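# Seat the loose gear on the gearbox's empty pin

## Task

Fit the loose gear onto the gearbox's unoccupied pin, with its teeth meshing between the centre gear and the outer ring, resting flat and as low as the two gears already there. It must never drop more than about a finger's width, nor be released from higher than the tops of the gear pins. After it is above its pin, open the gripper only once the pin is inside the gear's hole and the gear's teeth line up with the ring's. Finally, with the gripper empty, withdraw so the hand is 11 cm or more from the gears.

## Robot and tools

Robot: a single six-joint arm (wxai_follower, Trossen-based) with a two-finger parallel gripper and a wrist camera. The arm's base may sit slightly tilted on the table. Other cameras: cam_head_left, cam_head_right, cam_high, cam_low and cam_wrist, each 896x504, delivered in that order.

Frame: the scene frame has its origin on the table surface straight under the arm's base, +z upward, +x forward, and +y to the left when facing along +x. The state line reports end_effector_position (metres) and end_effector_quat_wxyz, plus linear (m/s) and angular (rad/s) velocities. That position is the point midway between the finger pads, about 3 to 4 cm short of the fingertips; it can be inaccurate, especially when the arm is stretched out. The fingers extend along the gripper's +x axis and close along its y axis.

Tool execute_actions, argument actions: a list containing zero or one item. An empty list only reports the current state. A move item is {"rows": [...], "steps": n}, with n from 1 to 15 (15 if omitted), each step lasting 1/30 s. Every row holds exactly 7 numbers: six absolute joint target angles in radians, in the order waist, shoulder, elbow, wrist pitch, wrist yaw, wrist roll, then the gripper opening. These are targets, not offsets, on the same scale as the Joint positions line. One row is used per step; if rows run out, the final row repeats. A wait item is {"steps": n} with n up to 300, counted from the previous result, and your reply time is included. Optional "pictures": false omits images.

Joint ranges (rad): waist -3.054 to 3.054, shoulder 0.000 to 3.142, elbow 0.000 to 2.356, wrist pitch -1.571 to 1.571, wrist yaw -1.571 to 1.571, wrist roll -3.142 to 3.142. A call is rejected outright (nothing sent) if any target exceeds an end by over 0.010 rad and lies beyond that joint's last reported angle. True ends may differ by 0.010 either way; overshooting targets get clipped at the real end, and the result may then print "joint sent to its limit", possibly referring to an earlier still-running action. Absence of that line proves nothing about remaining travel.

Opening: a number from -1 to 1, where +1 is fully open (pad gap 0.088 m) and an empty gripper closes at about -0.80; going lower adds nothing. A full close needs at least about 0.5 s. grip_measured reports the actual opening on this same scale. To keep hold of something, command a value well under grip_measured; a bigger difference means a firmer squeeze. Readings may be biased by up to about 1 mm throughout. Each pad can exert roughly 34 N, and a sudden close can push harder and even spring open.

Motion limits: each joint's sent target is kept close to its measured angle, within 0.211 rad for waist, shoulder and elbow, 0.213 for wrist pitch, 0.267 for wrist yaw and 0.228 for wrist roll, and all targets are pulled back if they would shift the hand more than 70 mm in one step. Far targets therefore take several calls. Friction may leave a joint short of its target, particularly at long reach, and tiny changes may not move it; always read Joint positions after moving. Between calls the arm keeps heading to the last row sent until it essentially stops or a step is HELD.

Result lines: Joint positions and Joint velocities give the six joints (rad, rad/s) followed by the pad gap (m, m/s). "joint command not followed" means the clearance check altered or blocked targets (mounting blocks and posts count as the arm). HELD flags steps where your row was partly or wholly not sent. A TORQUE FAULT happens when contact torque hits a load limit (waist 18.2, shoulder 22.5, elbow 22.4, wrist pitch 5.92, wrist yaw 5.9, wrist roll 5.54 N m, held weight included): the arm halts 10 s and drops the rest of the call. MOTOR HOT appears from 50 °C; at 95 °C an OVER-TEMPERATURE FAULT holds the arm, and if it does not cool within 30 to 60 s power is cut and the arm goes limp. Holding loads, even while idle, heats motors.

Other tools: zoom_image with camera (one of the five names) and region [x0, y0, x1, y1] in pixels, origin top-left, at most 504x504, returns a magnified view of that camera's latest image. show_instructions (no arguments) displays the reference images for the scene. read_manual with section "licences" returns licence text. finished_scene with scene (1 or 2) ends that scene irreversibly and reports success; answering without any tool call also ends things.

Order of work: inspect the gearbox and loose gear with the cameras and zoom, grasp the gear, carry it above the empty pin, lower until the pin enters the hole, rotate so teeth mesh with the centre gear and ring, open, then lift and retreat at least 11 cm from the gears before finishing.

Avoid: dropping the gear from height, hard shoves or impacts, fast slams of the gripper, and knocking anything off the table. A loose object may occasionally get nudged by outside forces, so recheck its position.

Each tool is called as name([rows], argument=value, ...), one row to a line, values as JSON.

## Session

execute_actions(actions=[])

Scene clock: 0.00 s of 4147.00 s.
end_effector_position=(+0.3194, +0.1990, +0.4209) grip_measured=+0.821 end_effector_quat_wxyz=(+0.930, -0.366, -0.031, -0.010) end_effector_velocity=(+0.001, -0.002, -0.003) end_effector_angular_velocity=(-0.007, +0.012, -0.005)
Joint positions: [ 0.015  0.843  0.633  0.279 -0.023 -0.02   0.079]
Joint velocities: [-0.002  0.002 -0.002 -0.007 -0.007 -0.007 -0.   ]
Heat: hottest shoulder 32 °C (+0.0 °C/min).

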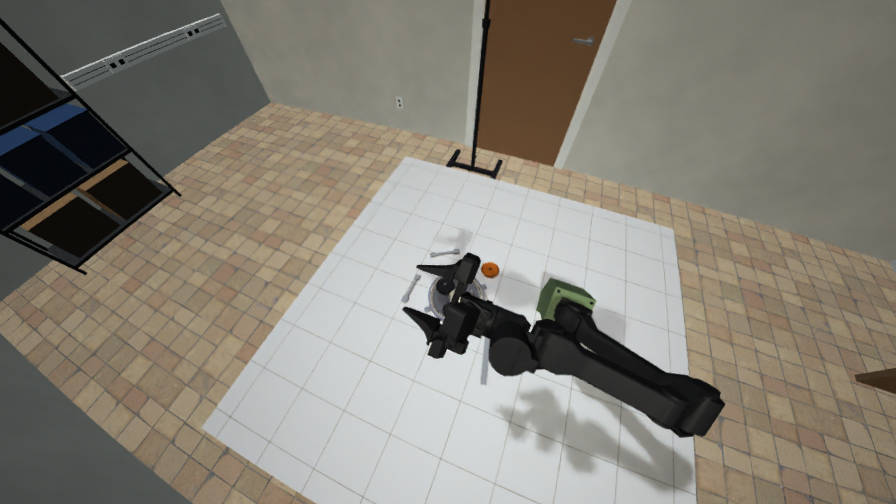

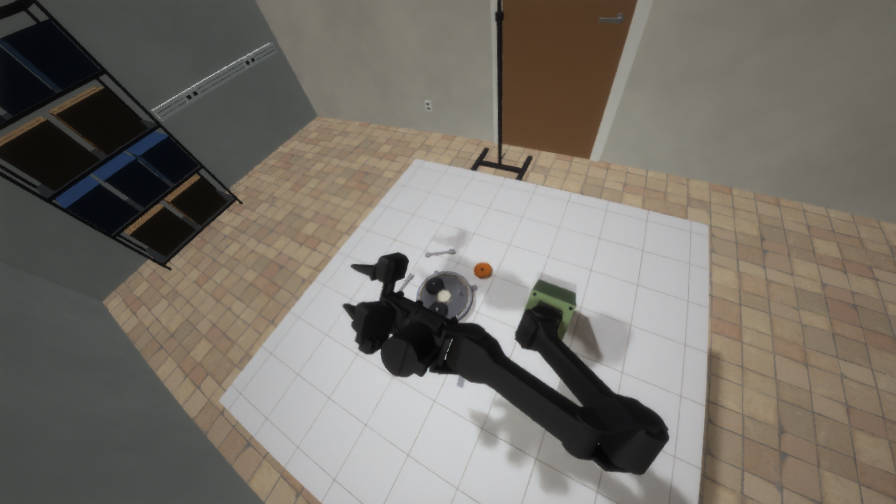

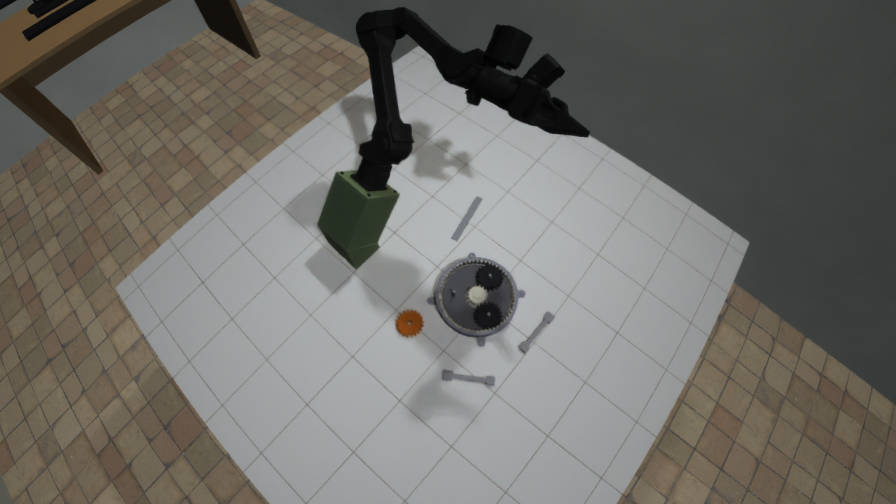

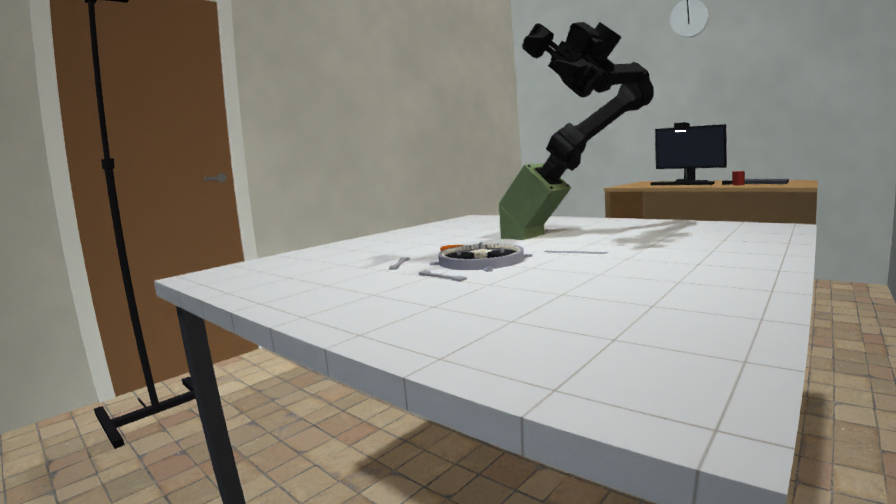

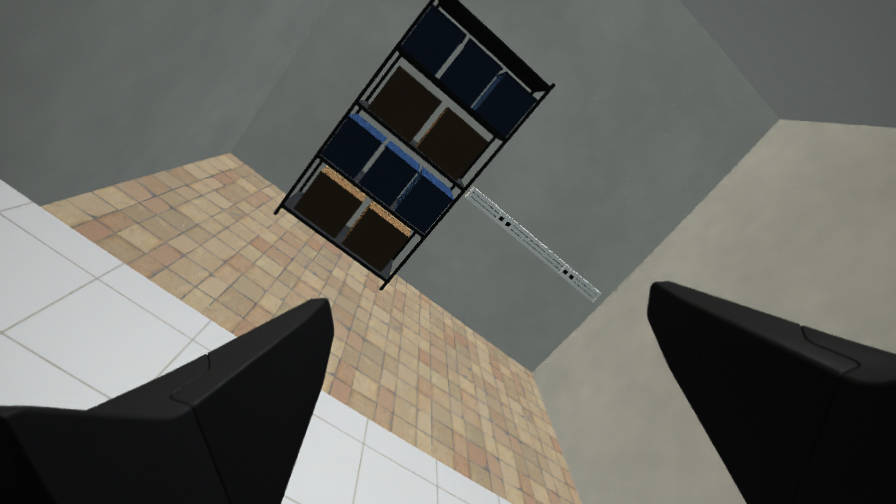

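execute_actions([
  {"rows":[[-0.42,1.8,1.1,-1.0,-0.6,0,1]]},
], pictures=false)

execute_actions([
  {"rows":[[-0.42,2.1,1.15,-0.9,-0.63,0,1],[-0.42,2.1,1.15,-0.9,-0.63,0,1],[-0.42,2.1,1.15,-0.9,-0.63,0,1],[-0.4186,2.46,1.21,-0.71,-0.6335,0,1]]},
], pictures=false)

execute_actions([
  {"steps":25},
])

Scene clock: 18.50 s of 4147.00 s.
end_effector_position=(+0.3766, +0.0340, +0.3658) grip_measured=+0.982 end_effector_quat_wxyz=(+0.921, -0.130, +0.355, -0.090) end_effector_velocity=(-0.091, -0.363, -0.460) end_effector_angular_velocity=(+1.225, +1.616, -1.394)
Joint positions: [-0.404  1.506  1.076 -0.419 -0.576 -0.005  0.087]
Joint velocities: [-0.071  1.267  0.056 -1.267 -0.154 -0.037  0.001]
Heat: hottest shoulder 32 °C (+0.0 °C/min).
Steps of this call (steps 1 to 190: nothing new was sent; then 11.67 s passed at rest; steps 191 to 205: all 15 steps of this action). Readings (joint positions):
191: [-0.006 0.864 0.656 0.240 -0.074 -0.020]
192: [-0.054 0.905 0.705 0.190 -0.142 -0.017]
194: [-0.155 1.010 0.810 0.090 -0.266 -0.012]
198: [-0.334 1.209 0.993 -0.108 -0.481 -0.006]
205: the state above

Scene clock: 19.00 s of 4147.00 s.
end_effector_position=(+0.3303, -0.0978, +0.1784) grip_measured=+0.984 end_effector_quat_wxyz=(+0.742, +0.151, +0.624, -0.192) end_effector_velocity=(-0.216, -0.215, -0.409) end_effector_angular_velocity=(+0.712, +0.978, -0.868)
Joint positions: [-0.414  2.233  1.201 -0.703 -0.629 -0.004  0.087]
Joint velocities: [-0.002  1.477  0.012 -0.037 -0.007 -0.022 -0.   ]
Heat: hottest shoulder 32 °C (+0.0 °C/min).
Steps of this call (steps 1 to 15: all 15 steps of this action). Readings (joint positions):
1: [-0.407 1.553 1.085 -0.471 -0.585 -0.005]
2: [-0.409 1.602 1.098 -0.522 -0.597 -0.005]
4: [-0.412 1.701 1.126 -0.614 -0.610 -0.004]
8: [-0.413 1.897 1.181 -0.675 -0.625 -0.004]
15: the state above

Scene clock: 19.83 s of 4147.00 s.
end_effector_position=(+0.2923, -0.1235, +0.1195) grip_measured=+0.984 end_effector_quat_wxyz=(+0.672, +0.216, +0.674, -0.218) end_effector_velocity=(-0.005, +0.001, -0.003) end_effector_angular_velocity=(+0.016, +0.008, -0.022)
Joint positions: [-0.414  2.449  1.202 -0.711 -0.63  -0.004  0.087]
Joint velocities: [-0.002  0.007 -0.007 -0.007 -0.007  0.007 -0.   ]
Heat: hottest shoulder 32 °C (+0.0 °C/min).
Steps of this call (steps 1 to 25: the robot went on to your last target). Readings (joint positions):
1: [-0.414 2.282 1.201 -0.704 -0.629 -0.004]
2: [-0.414 2.327 1.202 -0.704 -0.629 -0.004]
4: [-0.414 2.398 1.201 -0.710 -0.629 -0.004]
8: [-0.414 2.442 1.201 -0.711 -0.629 -0.004]
25: the state above

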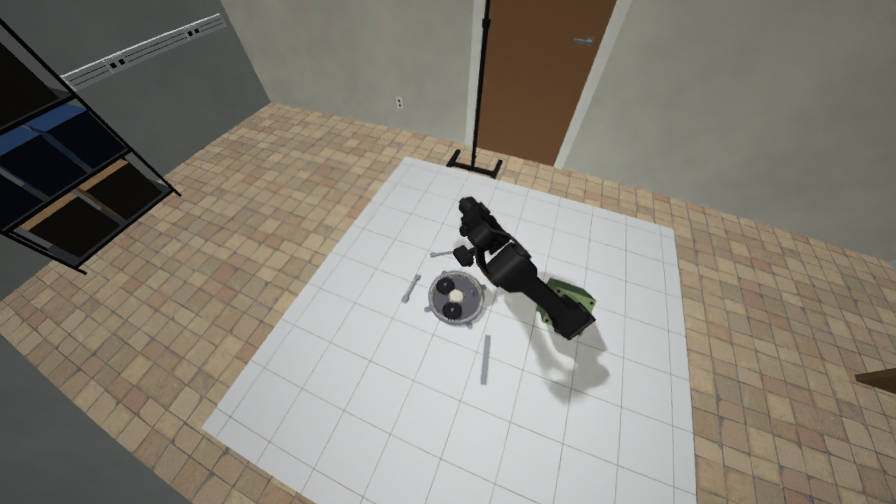

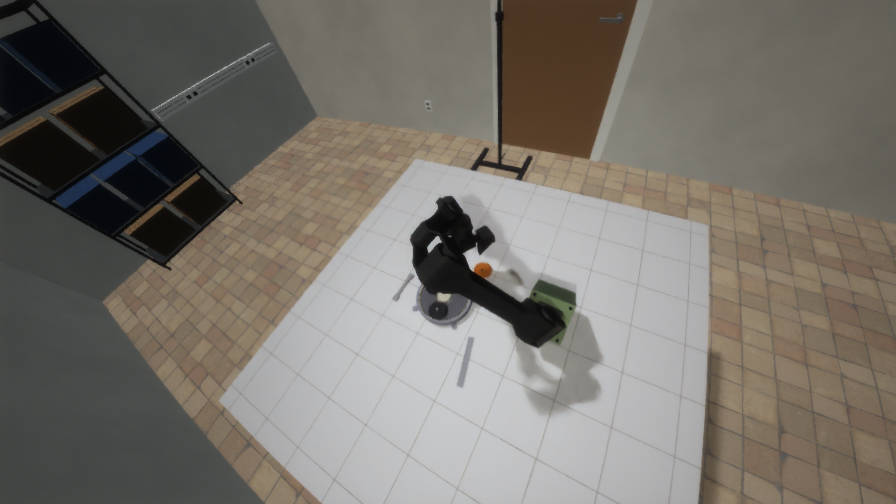

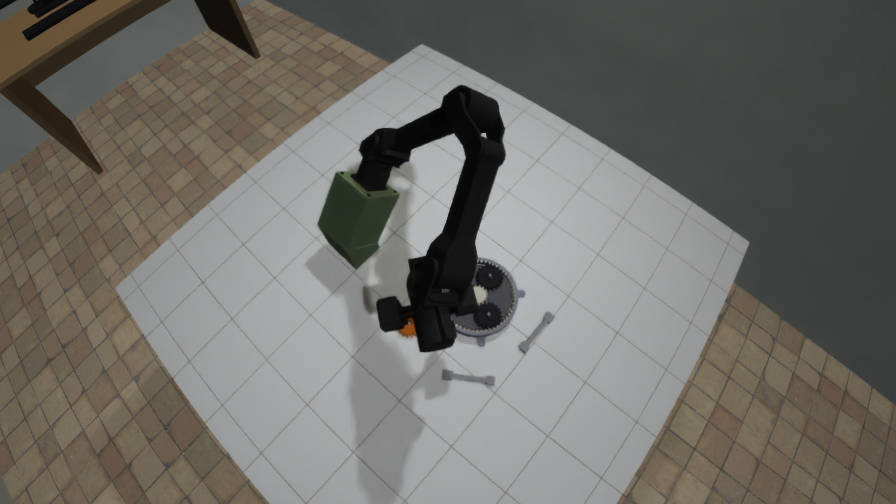

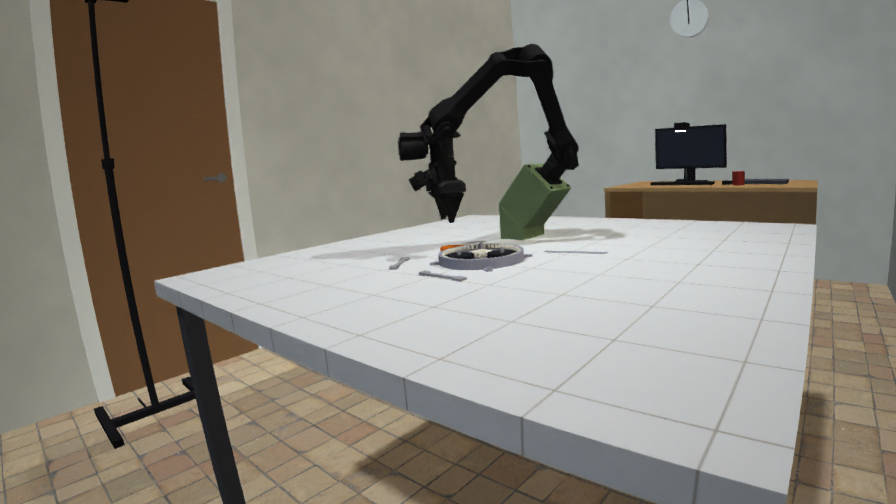

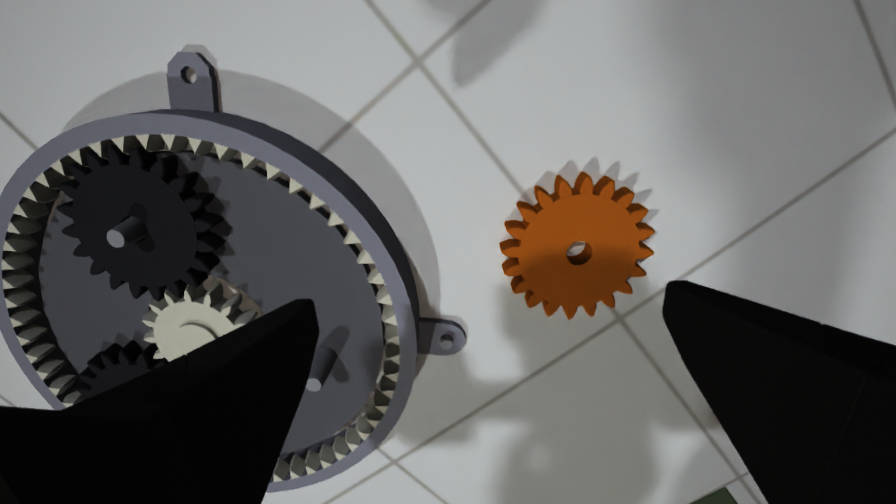

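execute_actions([
  {"rows":[[-0.41,2.46,1.15,-0.62,-0.635,0,1],[-0.41,2.48,1.1,-0.55,-0.64,0,1],[-0.40,2.52,1.08,-0.5,-0.64,0,1],[-0.40,2.56,1.075,-0.45,-0.64,0,1],[-0.39,2.63,1.075,-0.389,-0.645,0,1]]},
], pictures=false)

execute_actions([
  {"steps":10},
])

Scene clock: 34.93 s of 4147.00 s.
end_effector_position=(+0.2573, -0.1486, +0.0518) grip_measured=+0.984 end_effector_quat_wxyz=(+0.675, +0.208, +0.677, -0.208) end_effector_velocity=(+0.006, -0.002, +0.000) end_effector_angular_velocity=(+0.004, -0.038, +0.021)
Joint positions: [-0.39   2.622  1.075 -0.396 -0.642 -0.003  0.087]
Joint velocities: [-0.007  0.002 -0.002  0.037 -0.022 -0.007  0.   ]
Heat: hottest waist 34 °C (+3.4 °C/min).
Steps of this call (steps 1 to 15: the robot went on to your last target; steps 16 to 210: nothing new was sent; then 7.60 s passed at rest; steps 211 to 225: all 15 steps of this action). Readings (joint positions):
211: [-0.414 2.450 1.197 -0.695 -0.631 -0.004]
212: [-0.414 2.450 1.183 -0.659 -0.633 -0.004]
214: [-0.412 2.467 1.148 -0.581 -0.636 -0.004]
218: [-0.397 2.581 1.102 -0.452 -0.639 -0.003]
225: the state above

Scene clock: 35.27 s of 4147.00 s.
end_effector_position=(+0.2581, -0.1492, +0.0518) grip_measured=+0.984 end_effector_quat_wxyz=(+0.676, +0.207, +0.676, -0.207) end_effector_velocity=(-0.001, +0.002, +0.001) end_effector_angular_velocity=(+0.009, -0.001, +0.001)
Joint positions: [-0.39   2.622  1.075 -0.391 -0.642 -0.003  0.087]
Joint velocities: [-0.002 -0.002 -0.002 -0.007 -0.007 -0.007 -0.   ]
Heat: hottest waist 34 °C (+3.4 °C/min).
Steps of this call (steps 1 to 10: the robot went on to your last target). Readings (joint positions):
1: [-0.390 2.622 1.075 -0.395 -0.642 -0.003]
2: [-0.390 2.622 1.075 -0.395 -0.642 -0.003]
4: [-0.390 2.622 1.075 -0.394 -0.642 -0.003]
8: [-0.390 2.622 1.075 -0.391 -0.642 -0.003]
10: the state above

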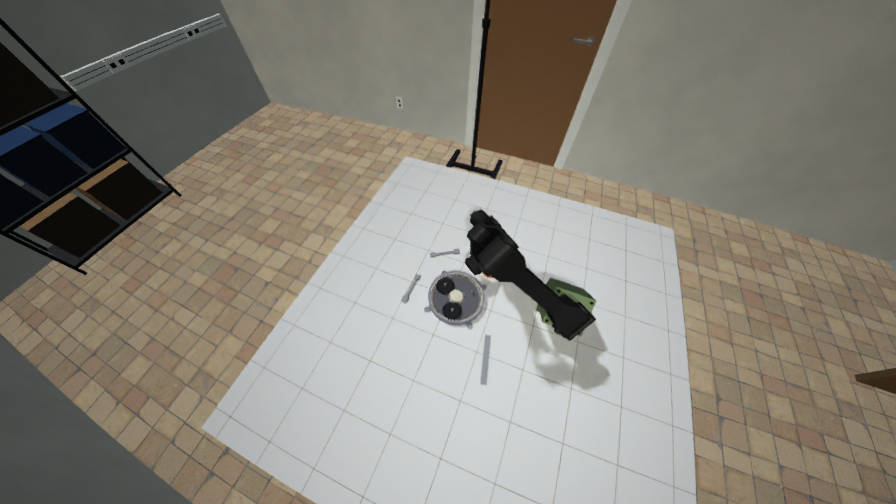

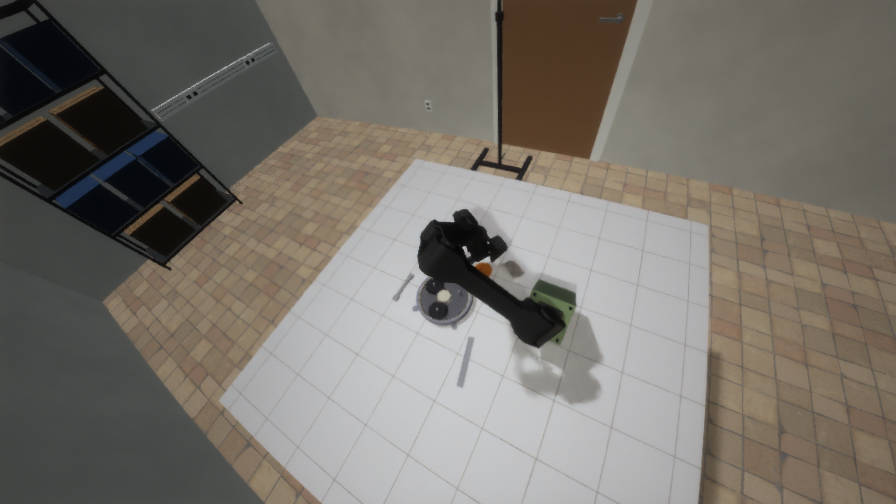

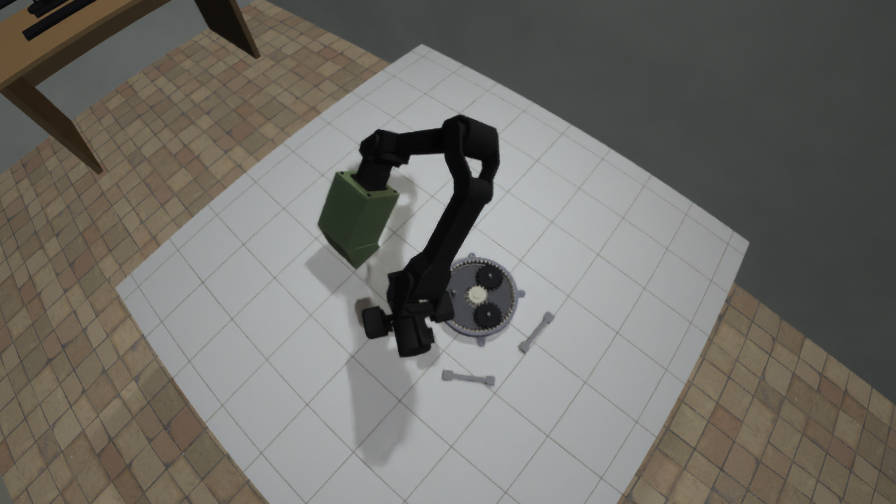

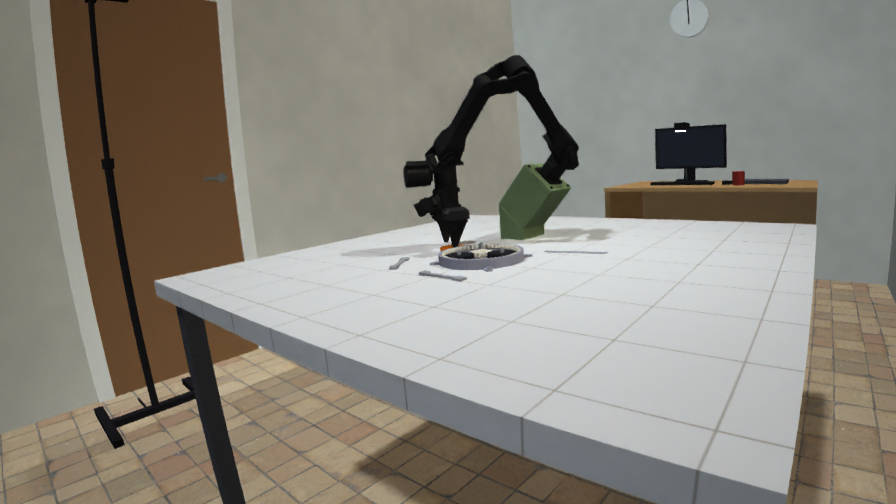

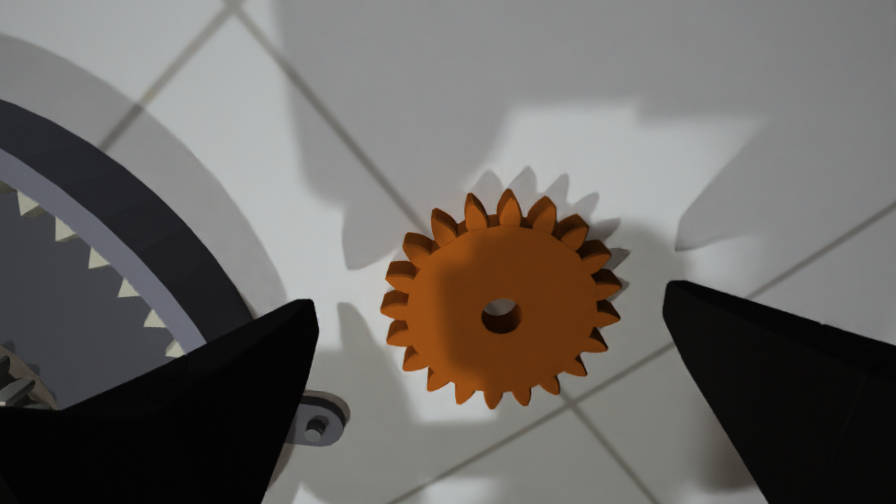

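execute_actions(actions=[])

Scene clock: 45.00 s of 4147.00 s.
end_effector_position=(+0.2579, -0.1492, +0.0515) grip_measured=+0.984 end_effector_quat_wxyz=(+0.676, +0.207, +0.676, -0.208) end_effector_velocity=(-0.003, +0.002, +0.000) end_effector_angular_velocity=(+0.012, +0.002, -0.002)
Joint positions: [-0.39   2.623  1.075 -0.39  -0.642 -0.003  0.087]
Joint velocities: [-0.002 -0.002 -0.007 -0.007 -0.007 -0.007 -0.   ]
Heat: hottest waist 35 °C (+4.0 °C/min).
Steps of this call (steps 1 to 15: the robot went on to your last target; steps 16 to 210: nothing new was sent; then 2.73 s passed at rest). Readings (joint positions):
1: [-0.390 2.622 1.075 -0.390 -0.642 -0.003]
2: [-0.390 2.622 1.075 -0.390 -0.642 -0.003]
4: [-0.390 2.622 1.075 -0.390 -0.642 -0.003]
8: [-0.390 2.622 1.075 -0.390 -0.642 -0.003]
210: the state above
The arm was judged still, so your last target was given up. Only a new action makes it travel on or press farther. Fingers that are still opening or closing keep moving.

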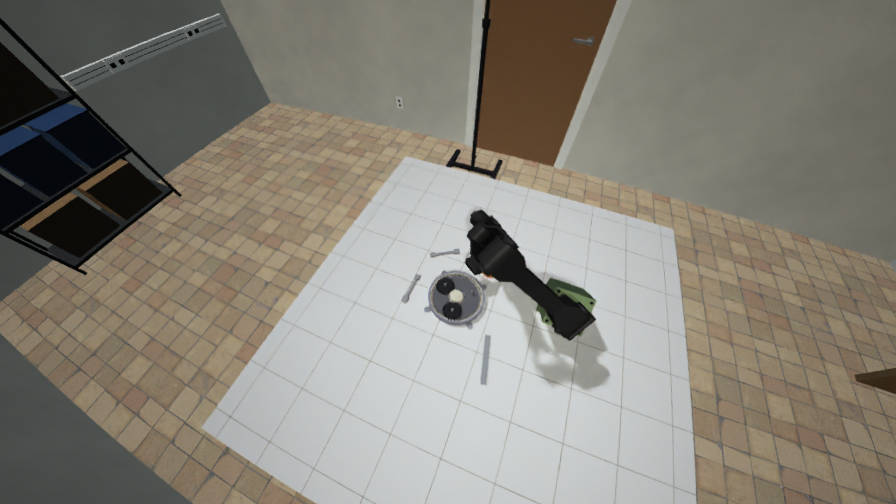

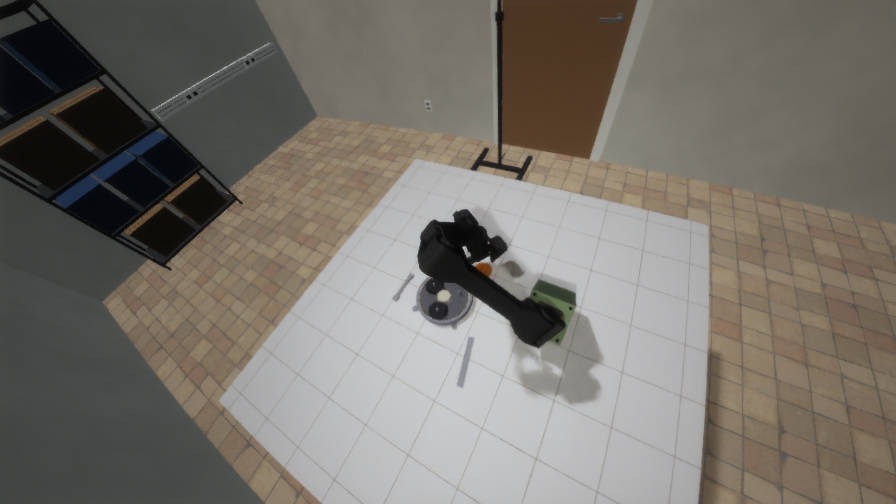

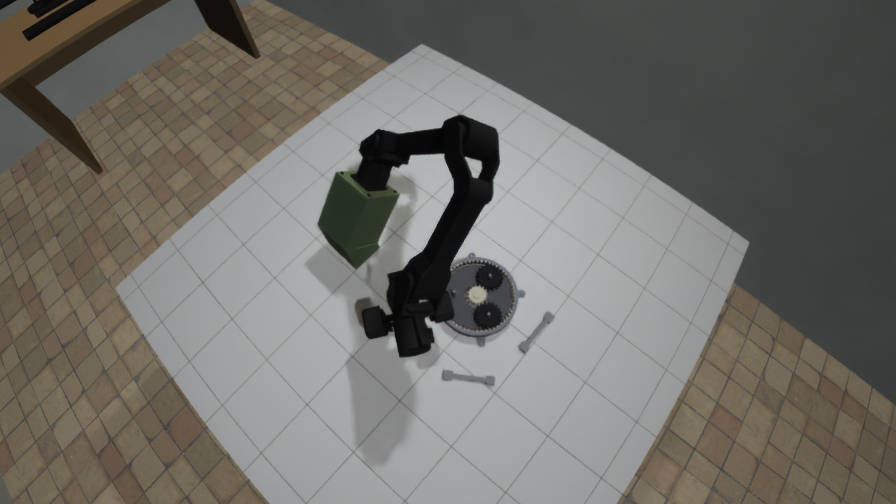

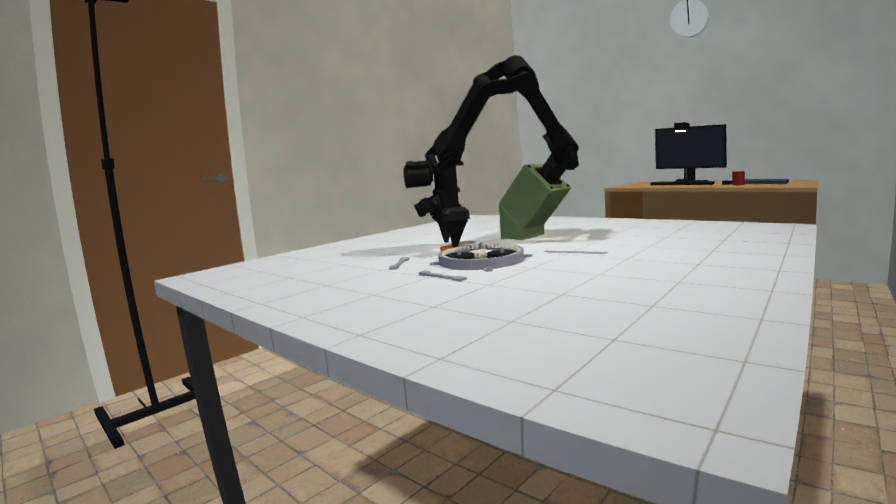

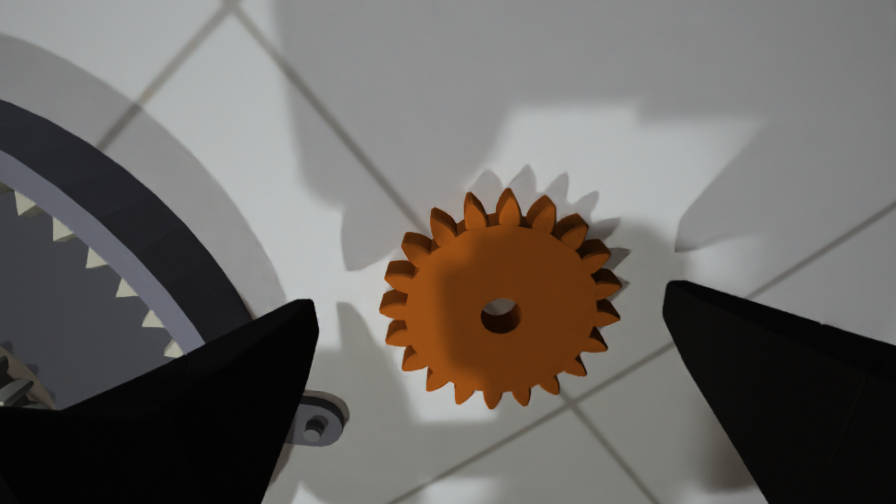

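show_instructions()

Reference images for this scene: manual page 1, manual page 2, manual page 3, manual page 4.

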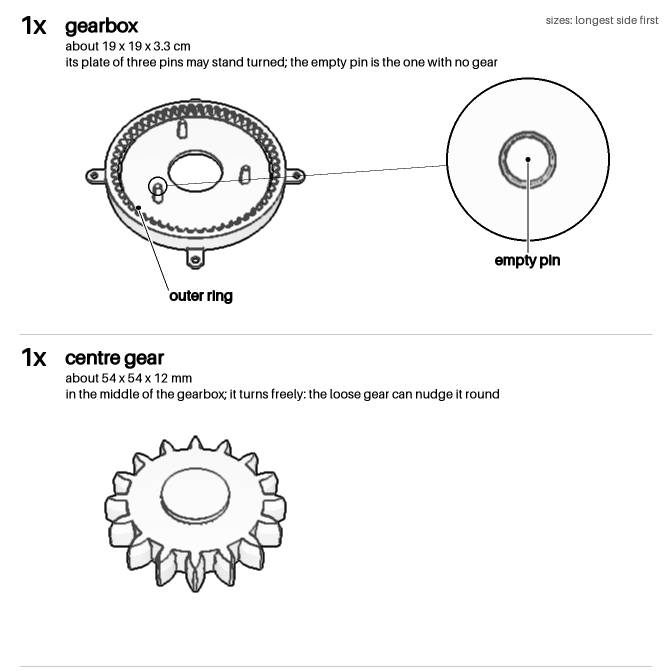

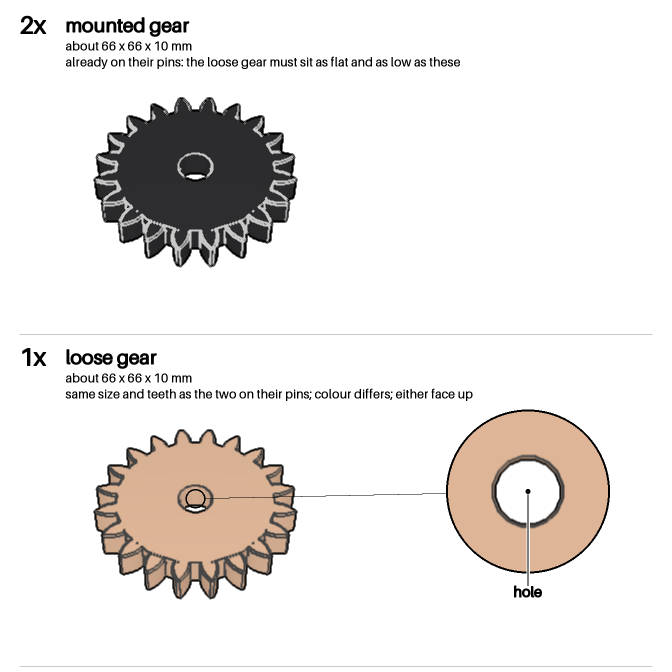

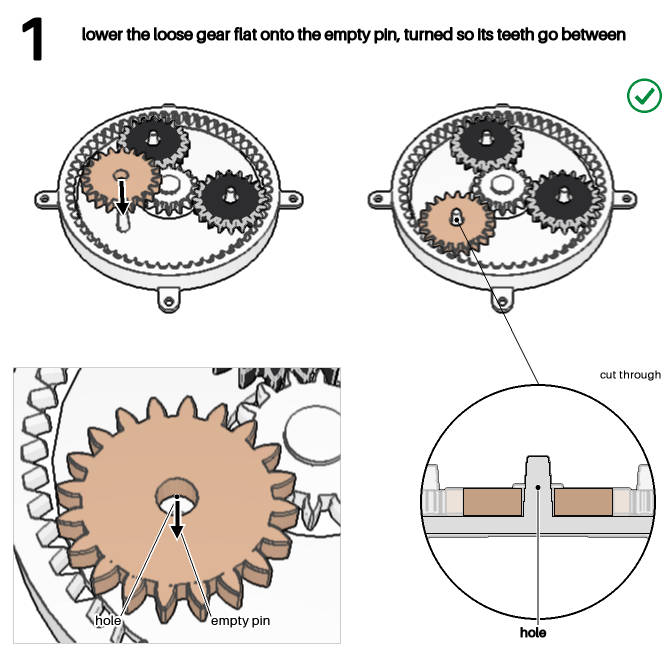

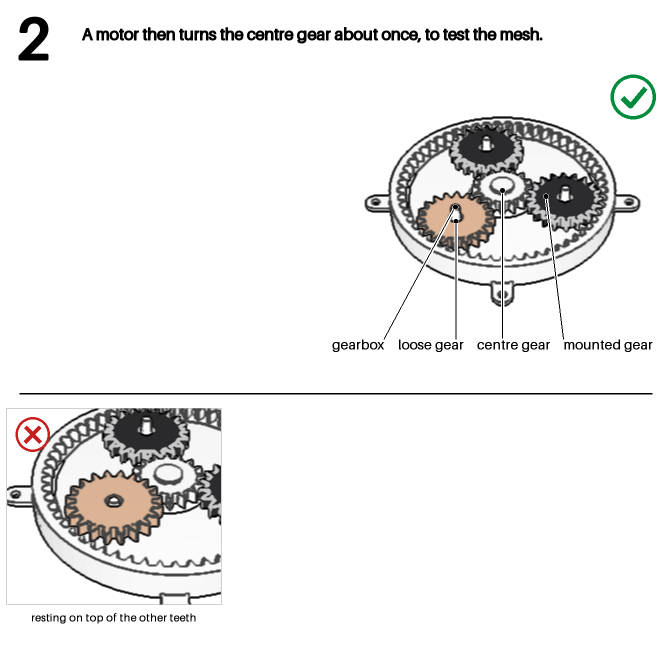

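execute_actions([
  {"rows":[[-0.38,2.642,1.073,-0.365,-0.648,0,1],[-0.374,2.65,1.071,-0.35,-0.65,0,1],[-0.366,2.658,1.069,-0.338,-0.653,0,1]],"steps":15},
])

Scene clock: 54.07 s of 4147.00 s.
end_effector_position=(+0.2604, -0.1501, +0.0415) grip_measured=+0.984 end_effector_quat_wxyz=(+0.682, +0.195, +0.677, -0.198) end_effector_velocity=(-0.002, -0.000, +0.001) end_effector_angular_velocity=(-0.003, +0.007, +0.001)
Joint positions: [-0.367  2.647  1.074 -0.341 -0.649 -0.003  0.087]
Joint velocities: [-0.002 -0.002 -0.002 -0.007  0.007 -0.007  0.   ]
Heat: hottest waist 35 °C (+3.3 °C/min).
Steps of this call (steps 1 to 190: nothing new was sent; then 2.23 s passed at rest; steps 191 to 205: all 15 steps of this action). Readings (joint positions):
191: [-0.389 2.624 1.075 -0.387 -0.642 -0.003]
192: [-0.388 2.626 1.075 -0.379 -0.642 -0.003]
194: [-0.380 2.633 1.075 -0.360 -0.645 -0.003]
198: [-0.368 2.645 1.074 -0.347 -0.648 -0.003]
205: the state above

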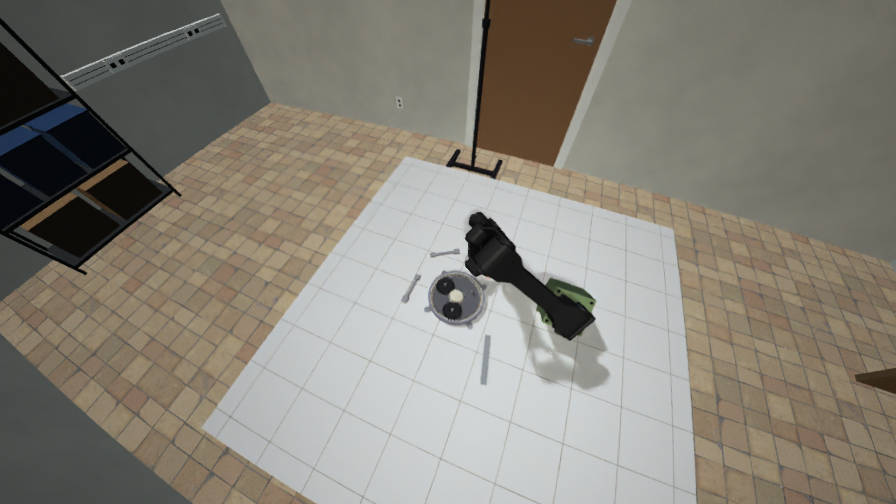

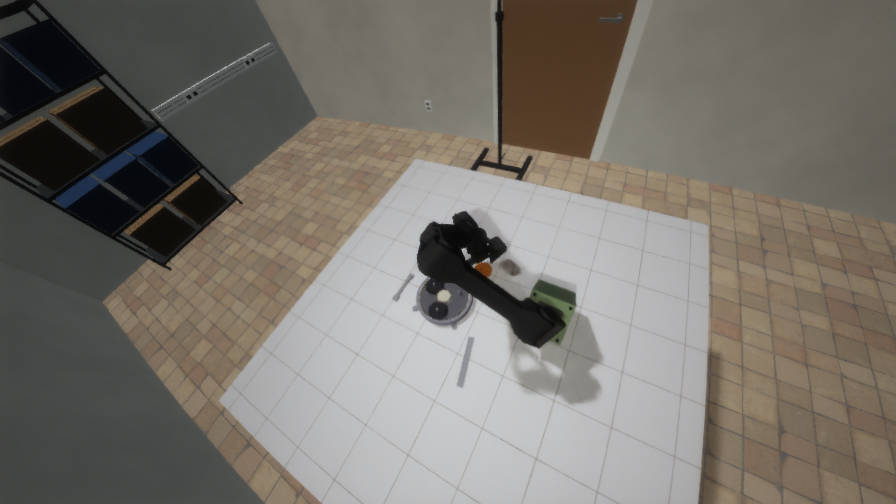

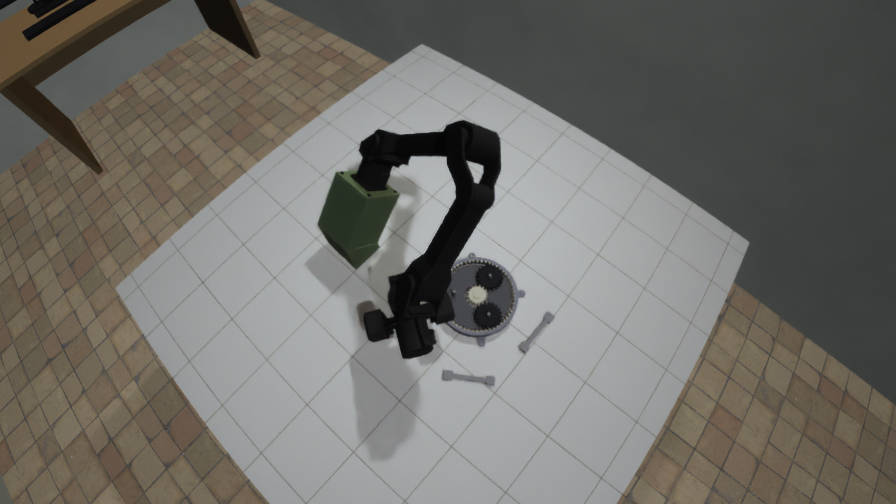

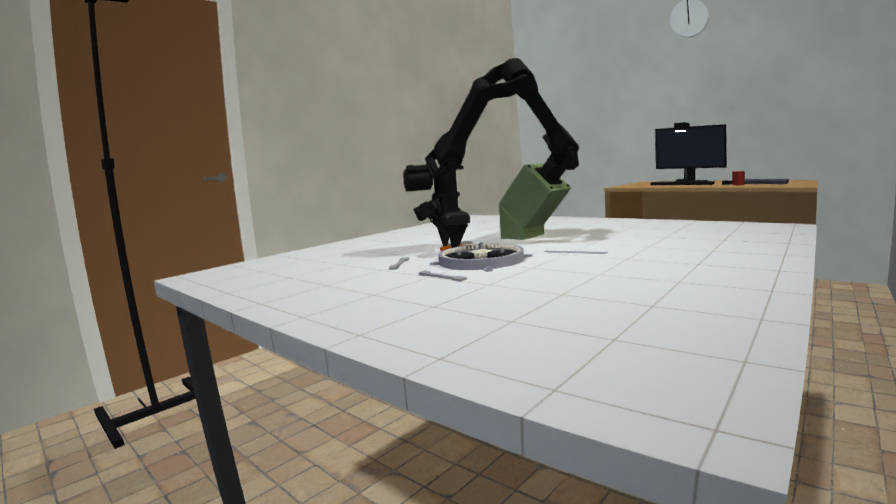

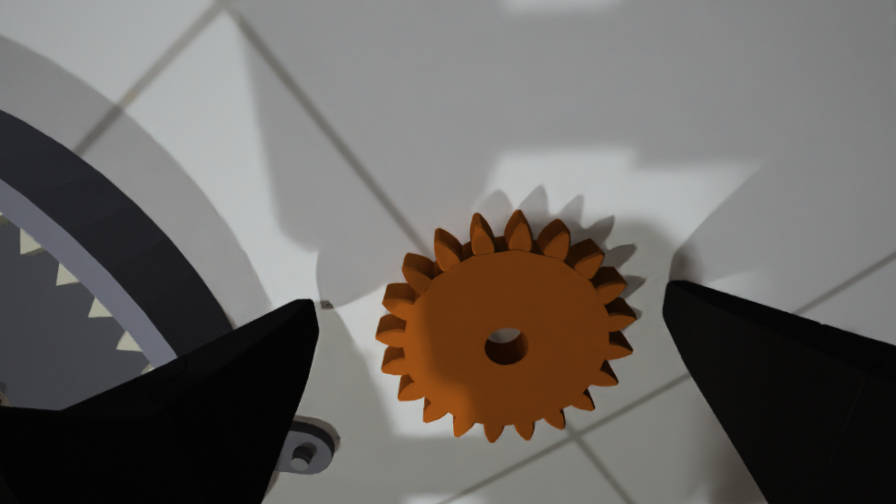

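execute_actions([
  {"rows":[[-0.356,2.65,1.043,-0.315,-0.653,0,1]],"steps":15},
])

Scene clock: 62.00 s of 4147.00 s.
end_effector_position=(+0.2541, -0.1468, +0.0365) grip_measured=+0.984 end_effector_quat_wxyz=(+0.679, +0.193, +0.681, -0.196) end_effector_velocity=(+0.000, -0.002, +0.001) end_effector_angular_velocity=(-0.009, -0.003, +0.010)
Joint positions: [-0.357  2.648  1.049 -0.317 -0.649 -0.002  0.087]
Joint velocities: [-0.002 -0.002 -0.002  0.007  0.007 -0.007  0.   ]
Heat: hottest waist 36 °C (+4.0 °C/min).
Steps of this call (steps 1 to 15: the robot went on to your last target; steps 16 to 210: nothing new was sent; then 0.43 s passed at rest; steps 211 to 225: all 15 steps of this action). Readings (joint positions):
211: [-0.367 2.648 1.070 -0.334 -0.649 -0.003]
212: [-0.365 2.648 1.066 -0.328 -0.649 -0.002]
214: [-0.361 2.648 1.058 -0.324 -0.649 -0.002]
218: [-0.357 2.648 1.049 -0.319 -0.649 -0.002]
225: the state above

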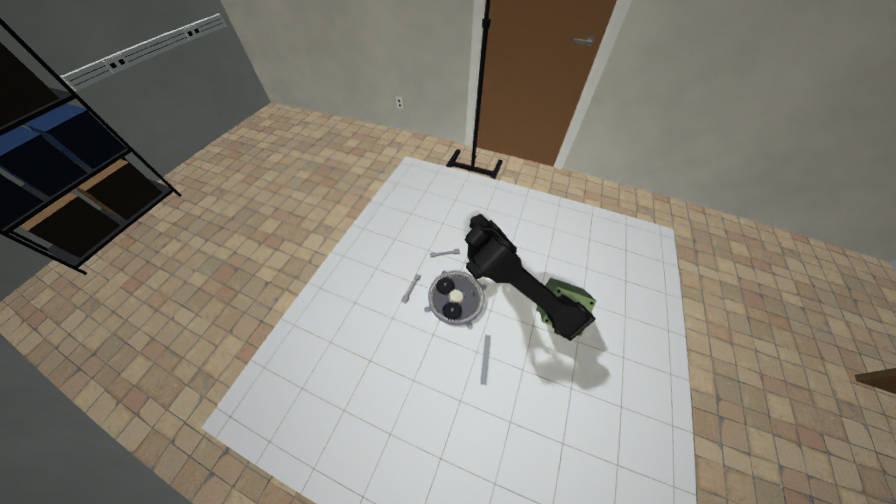

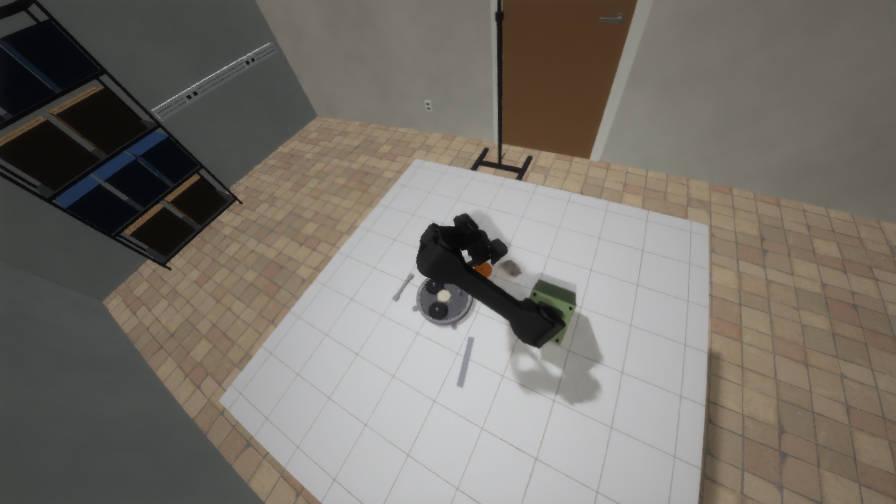

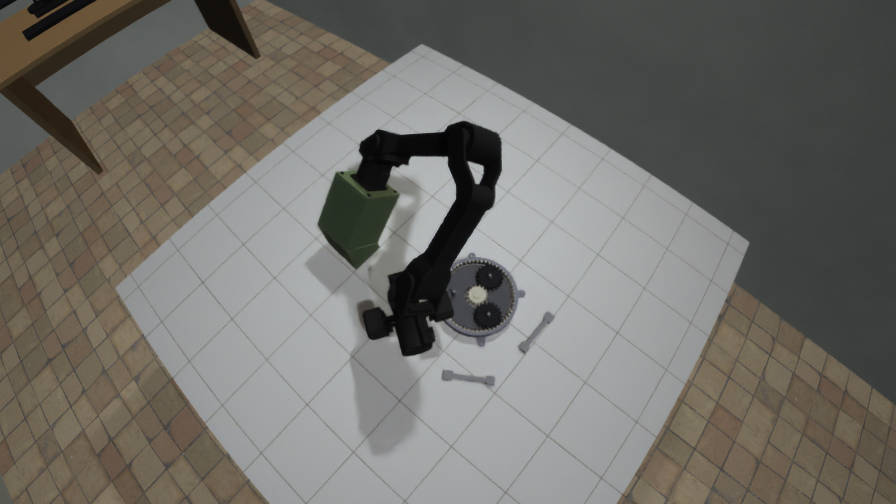

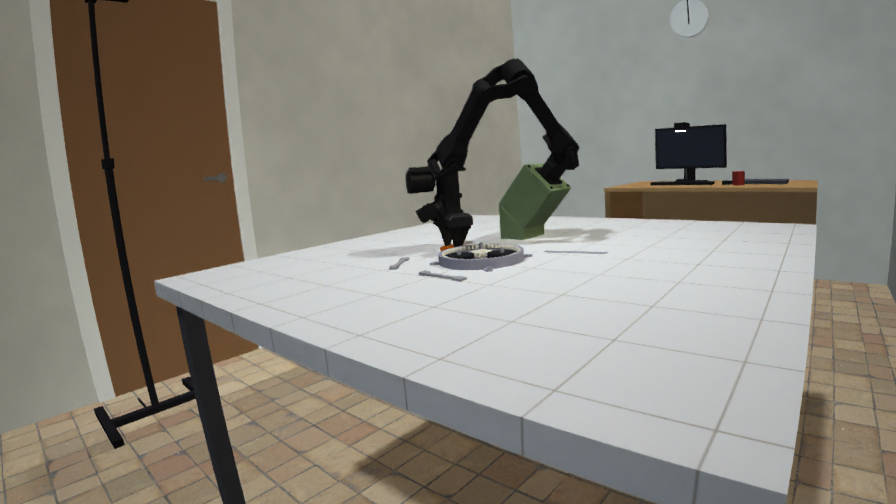

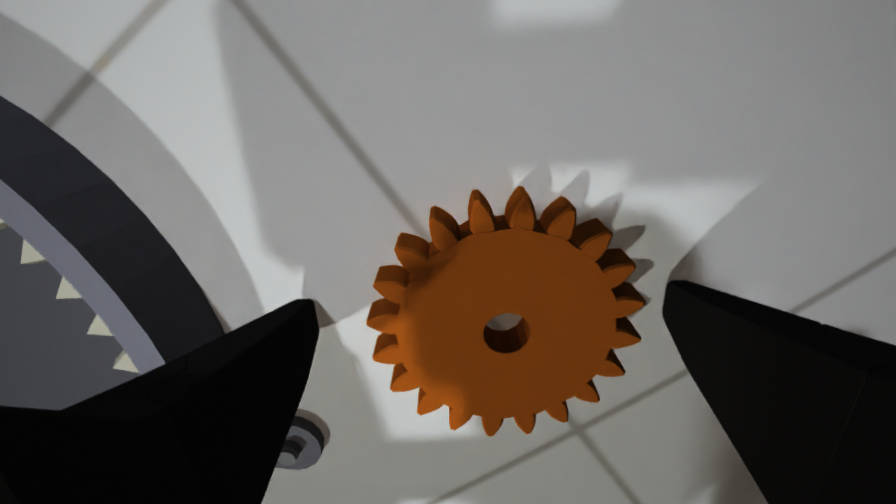

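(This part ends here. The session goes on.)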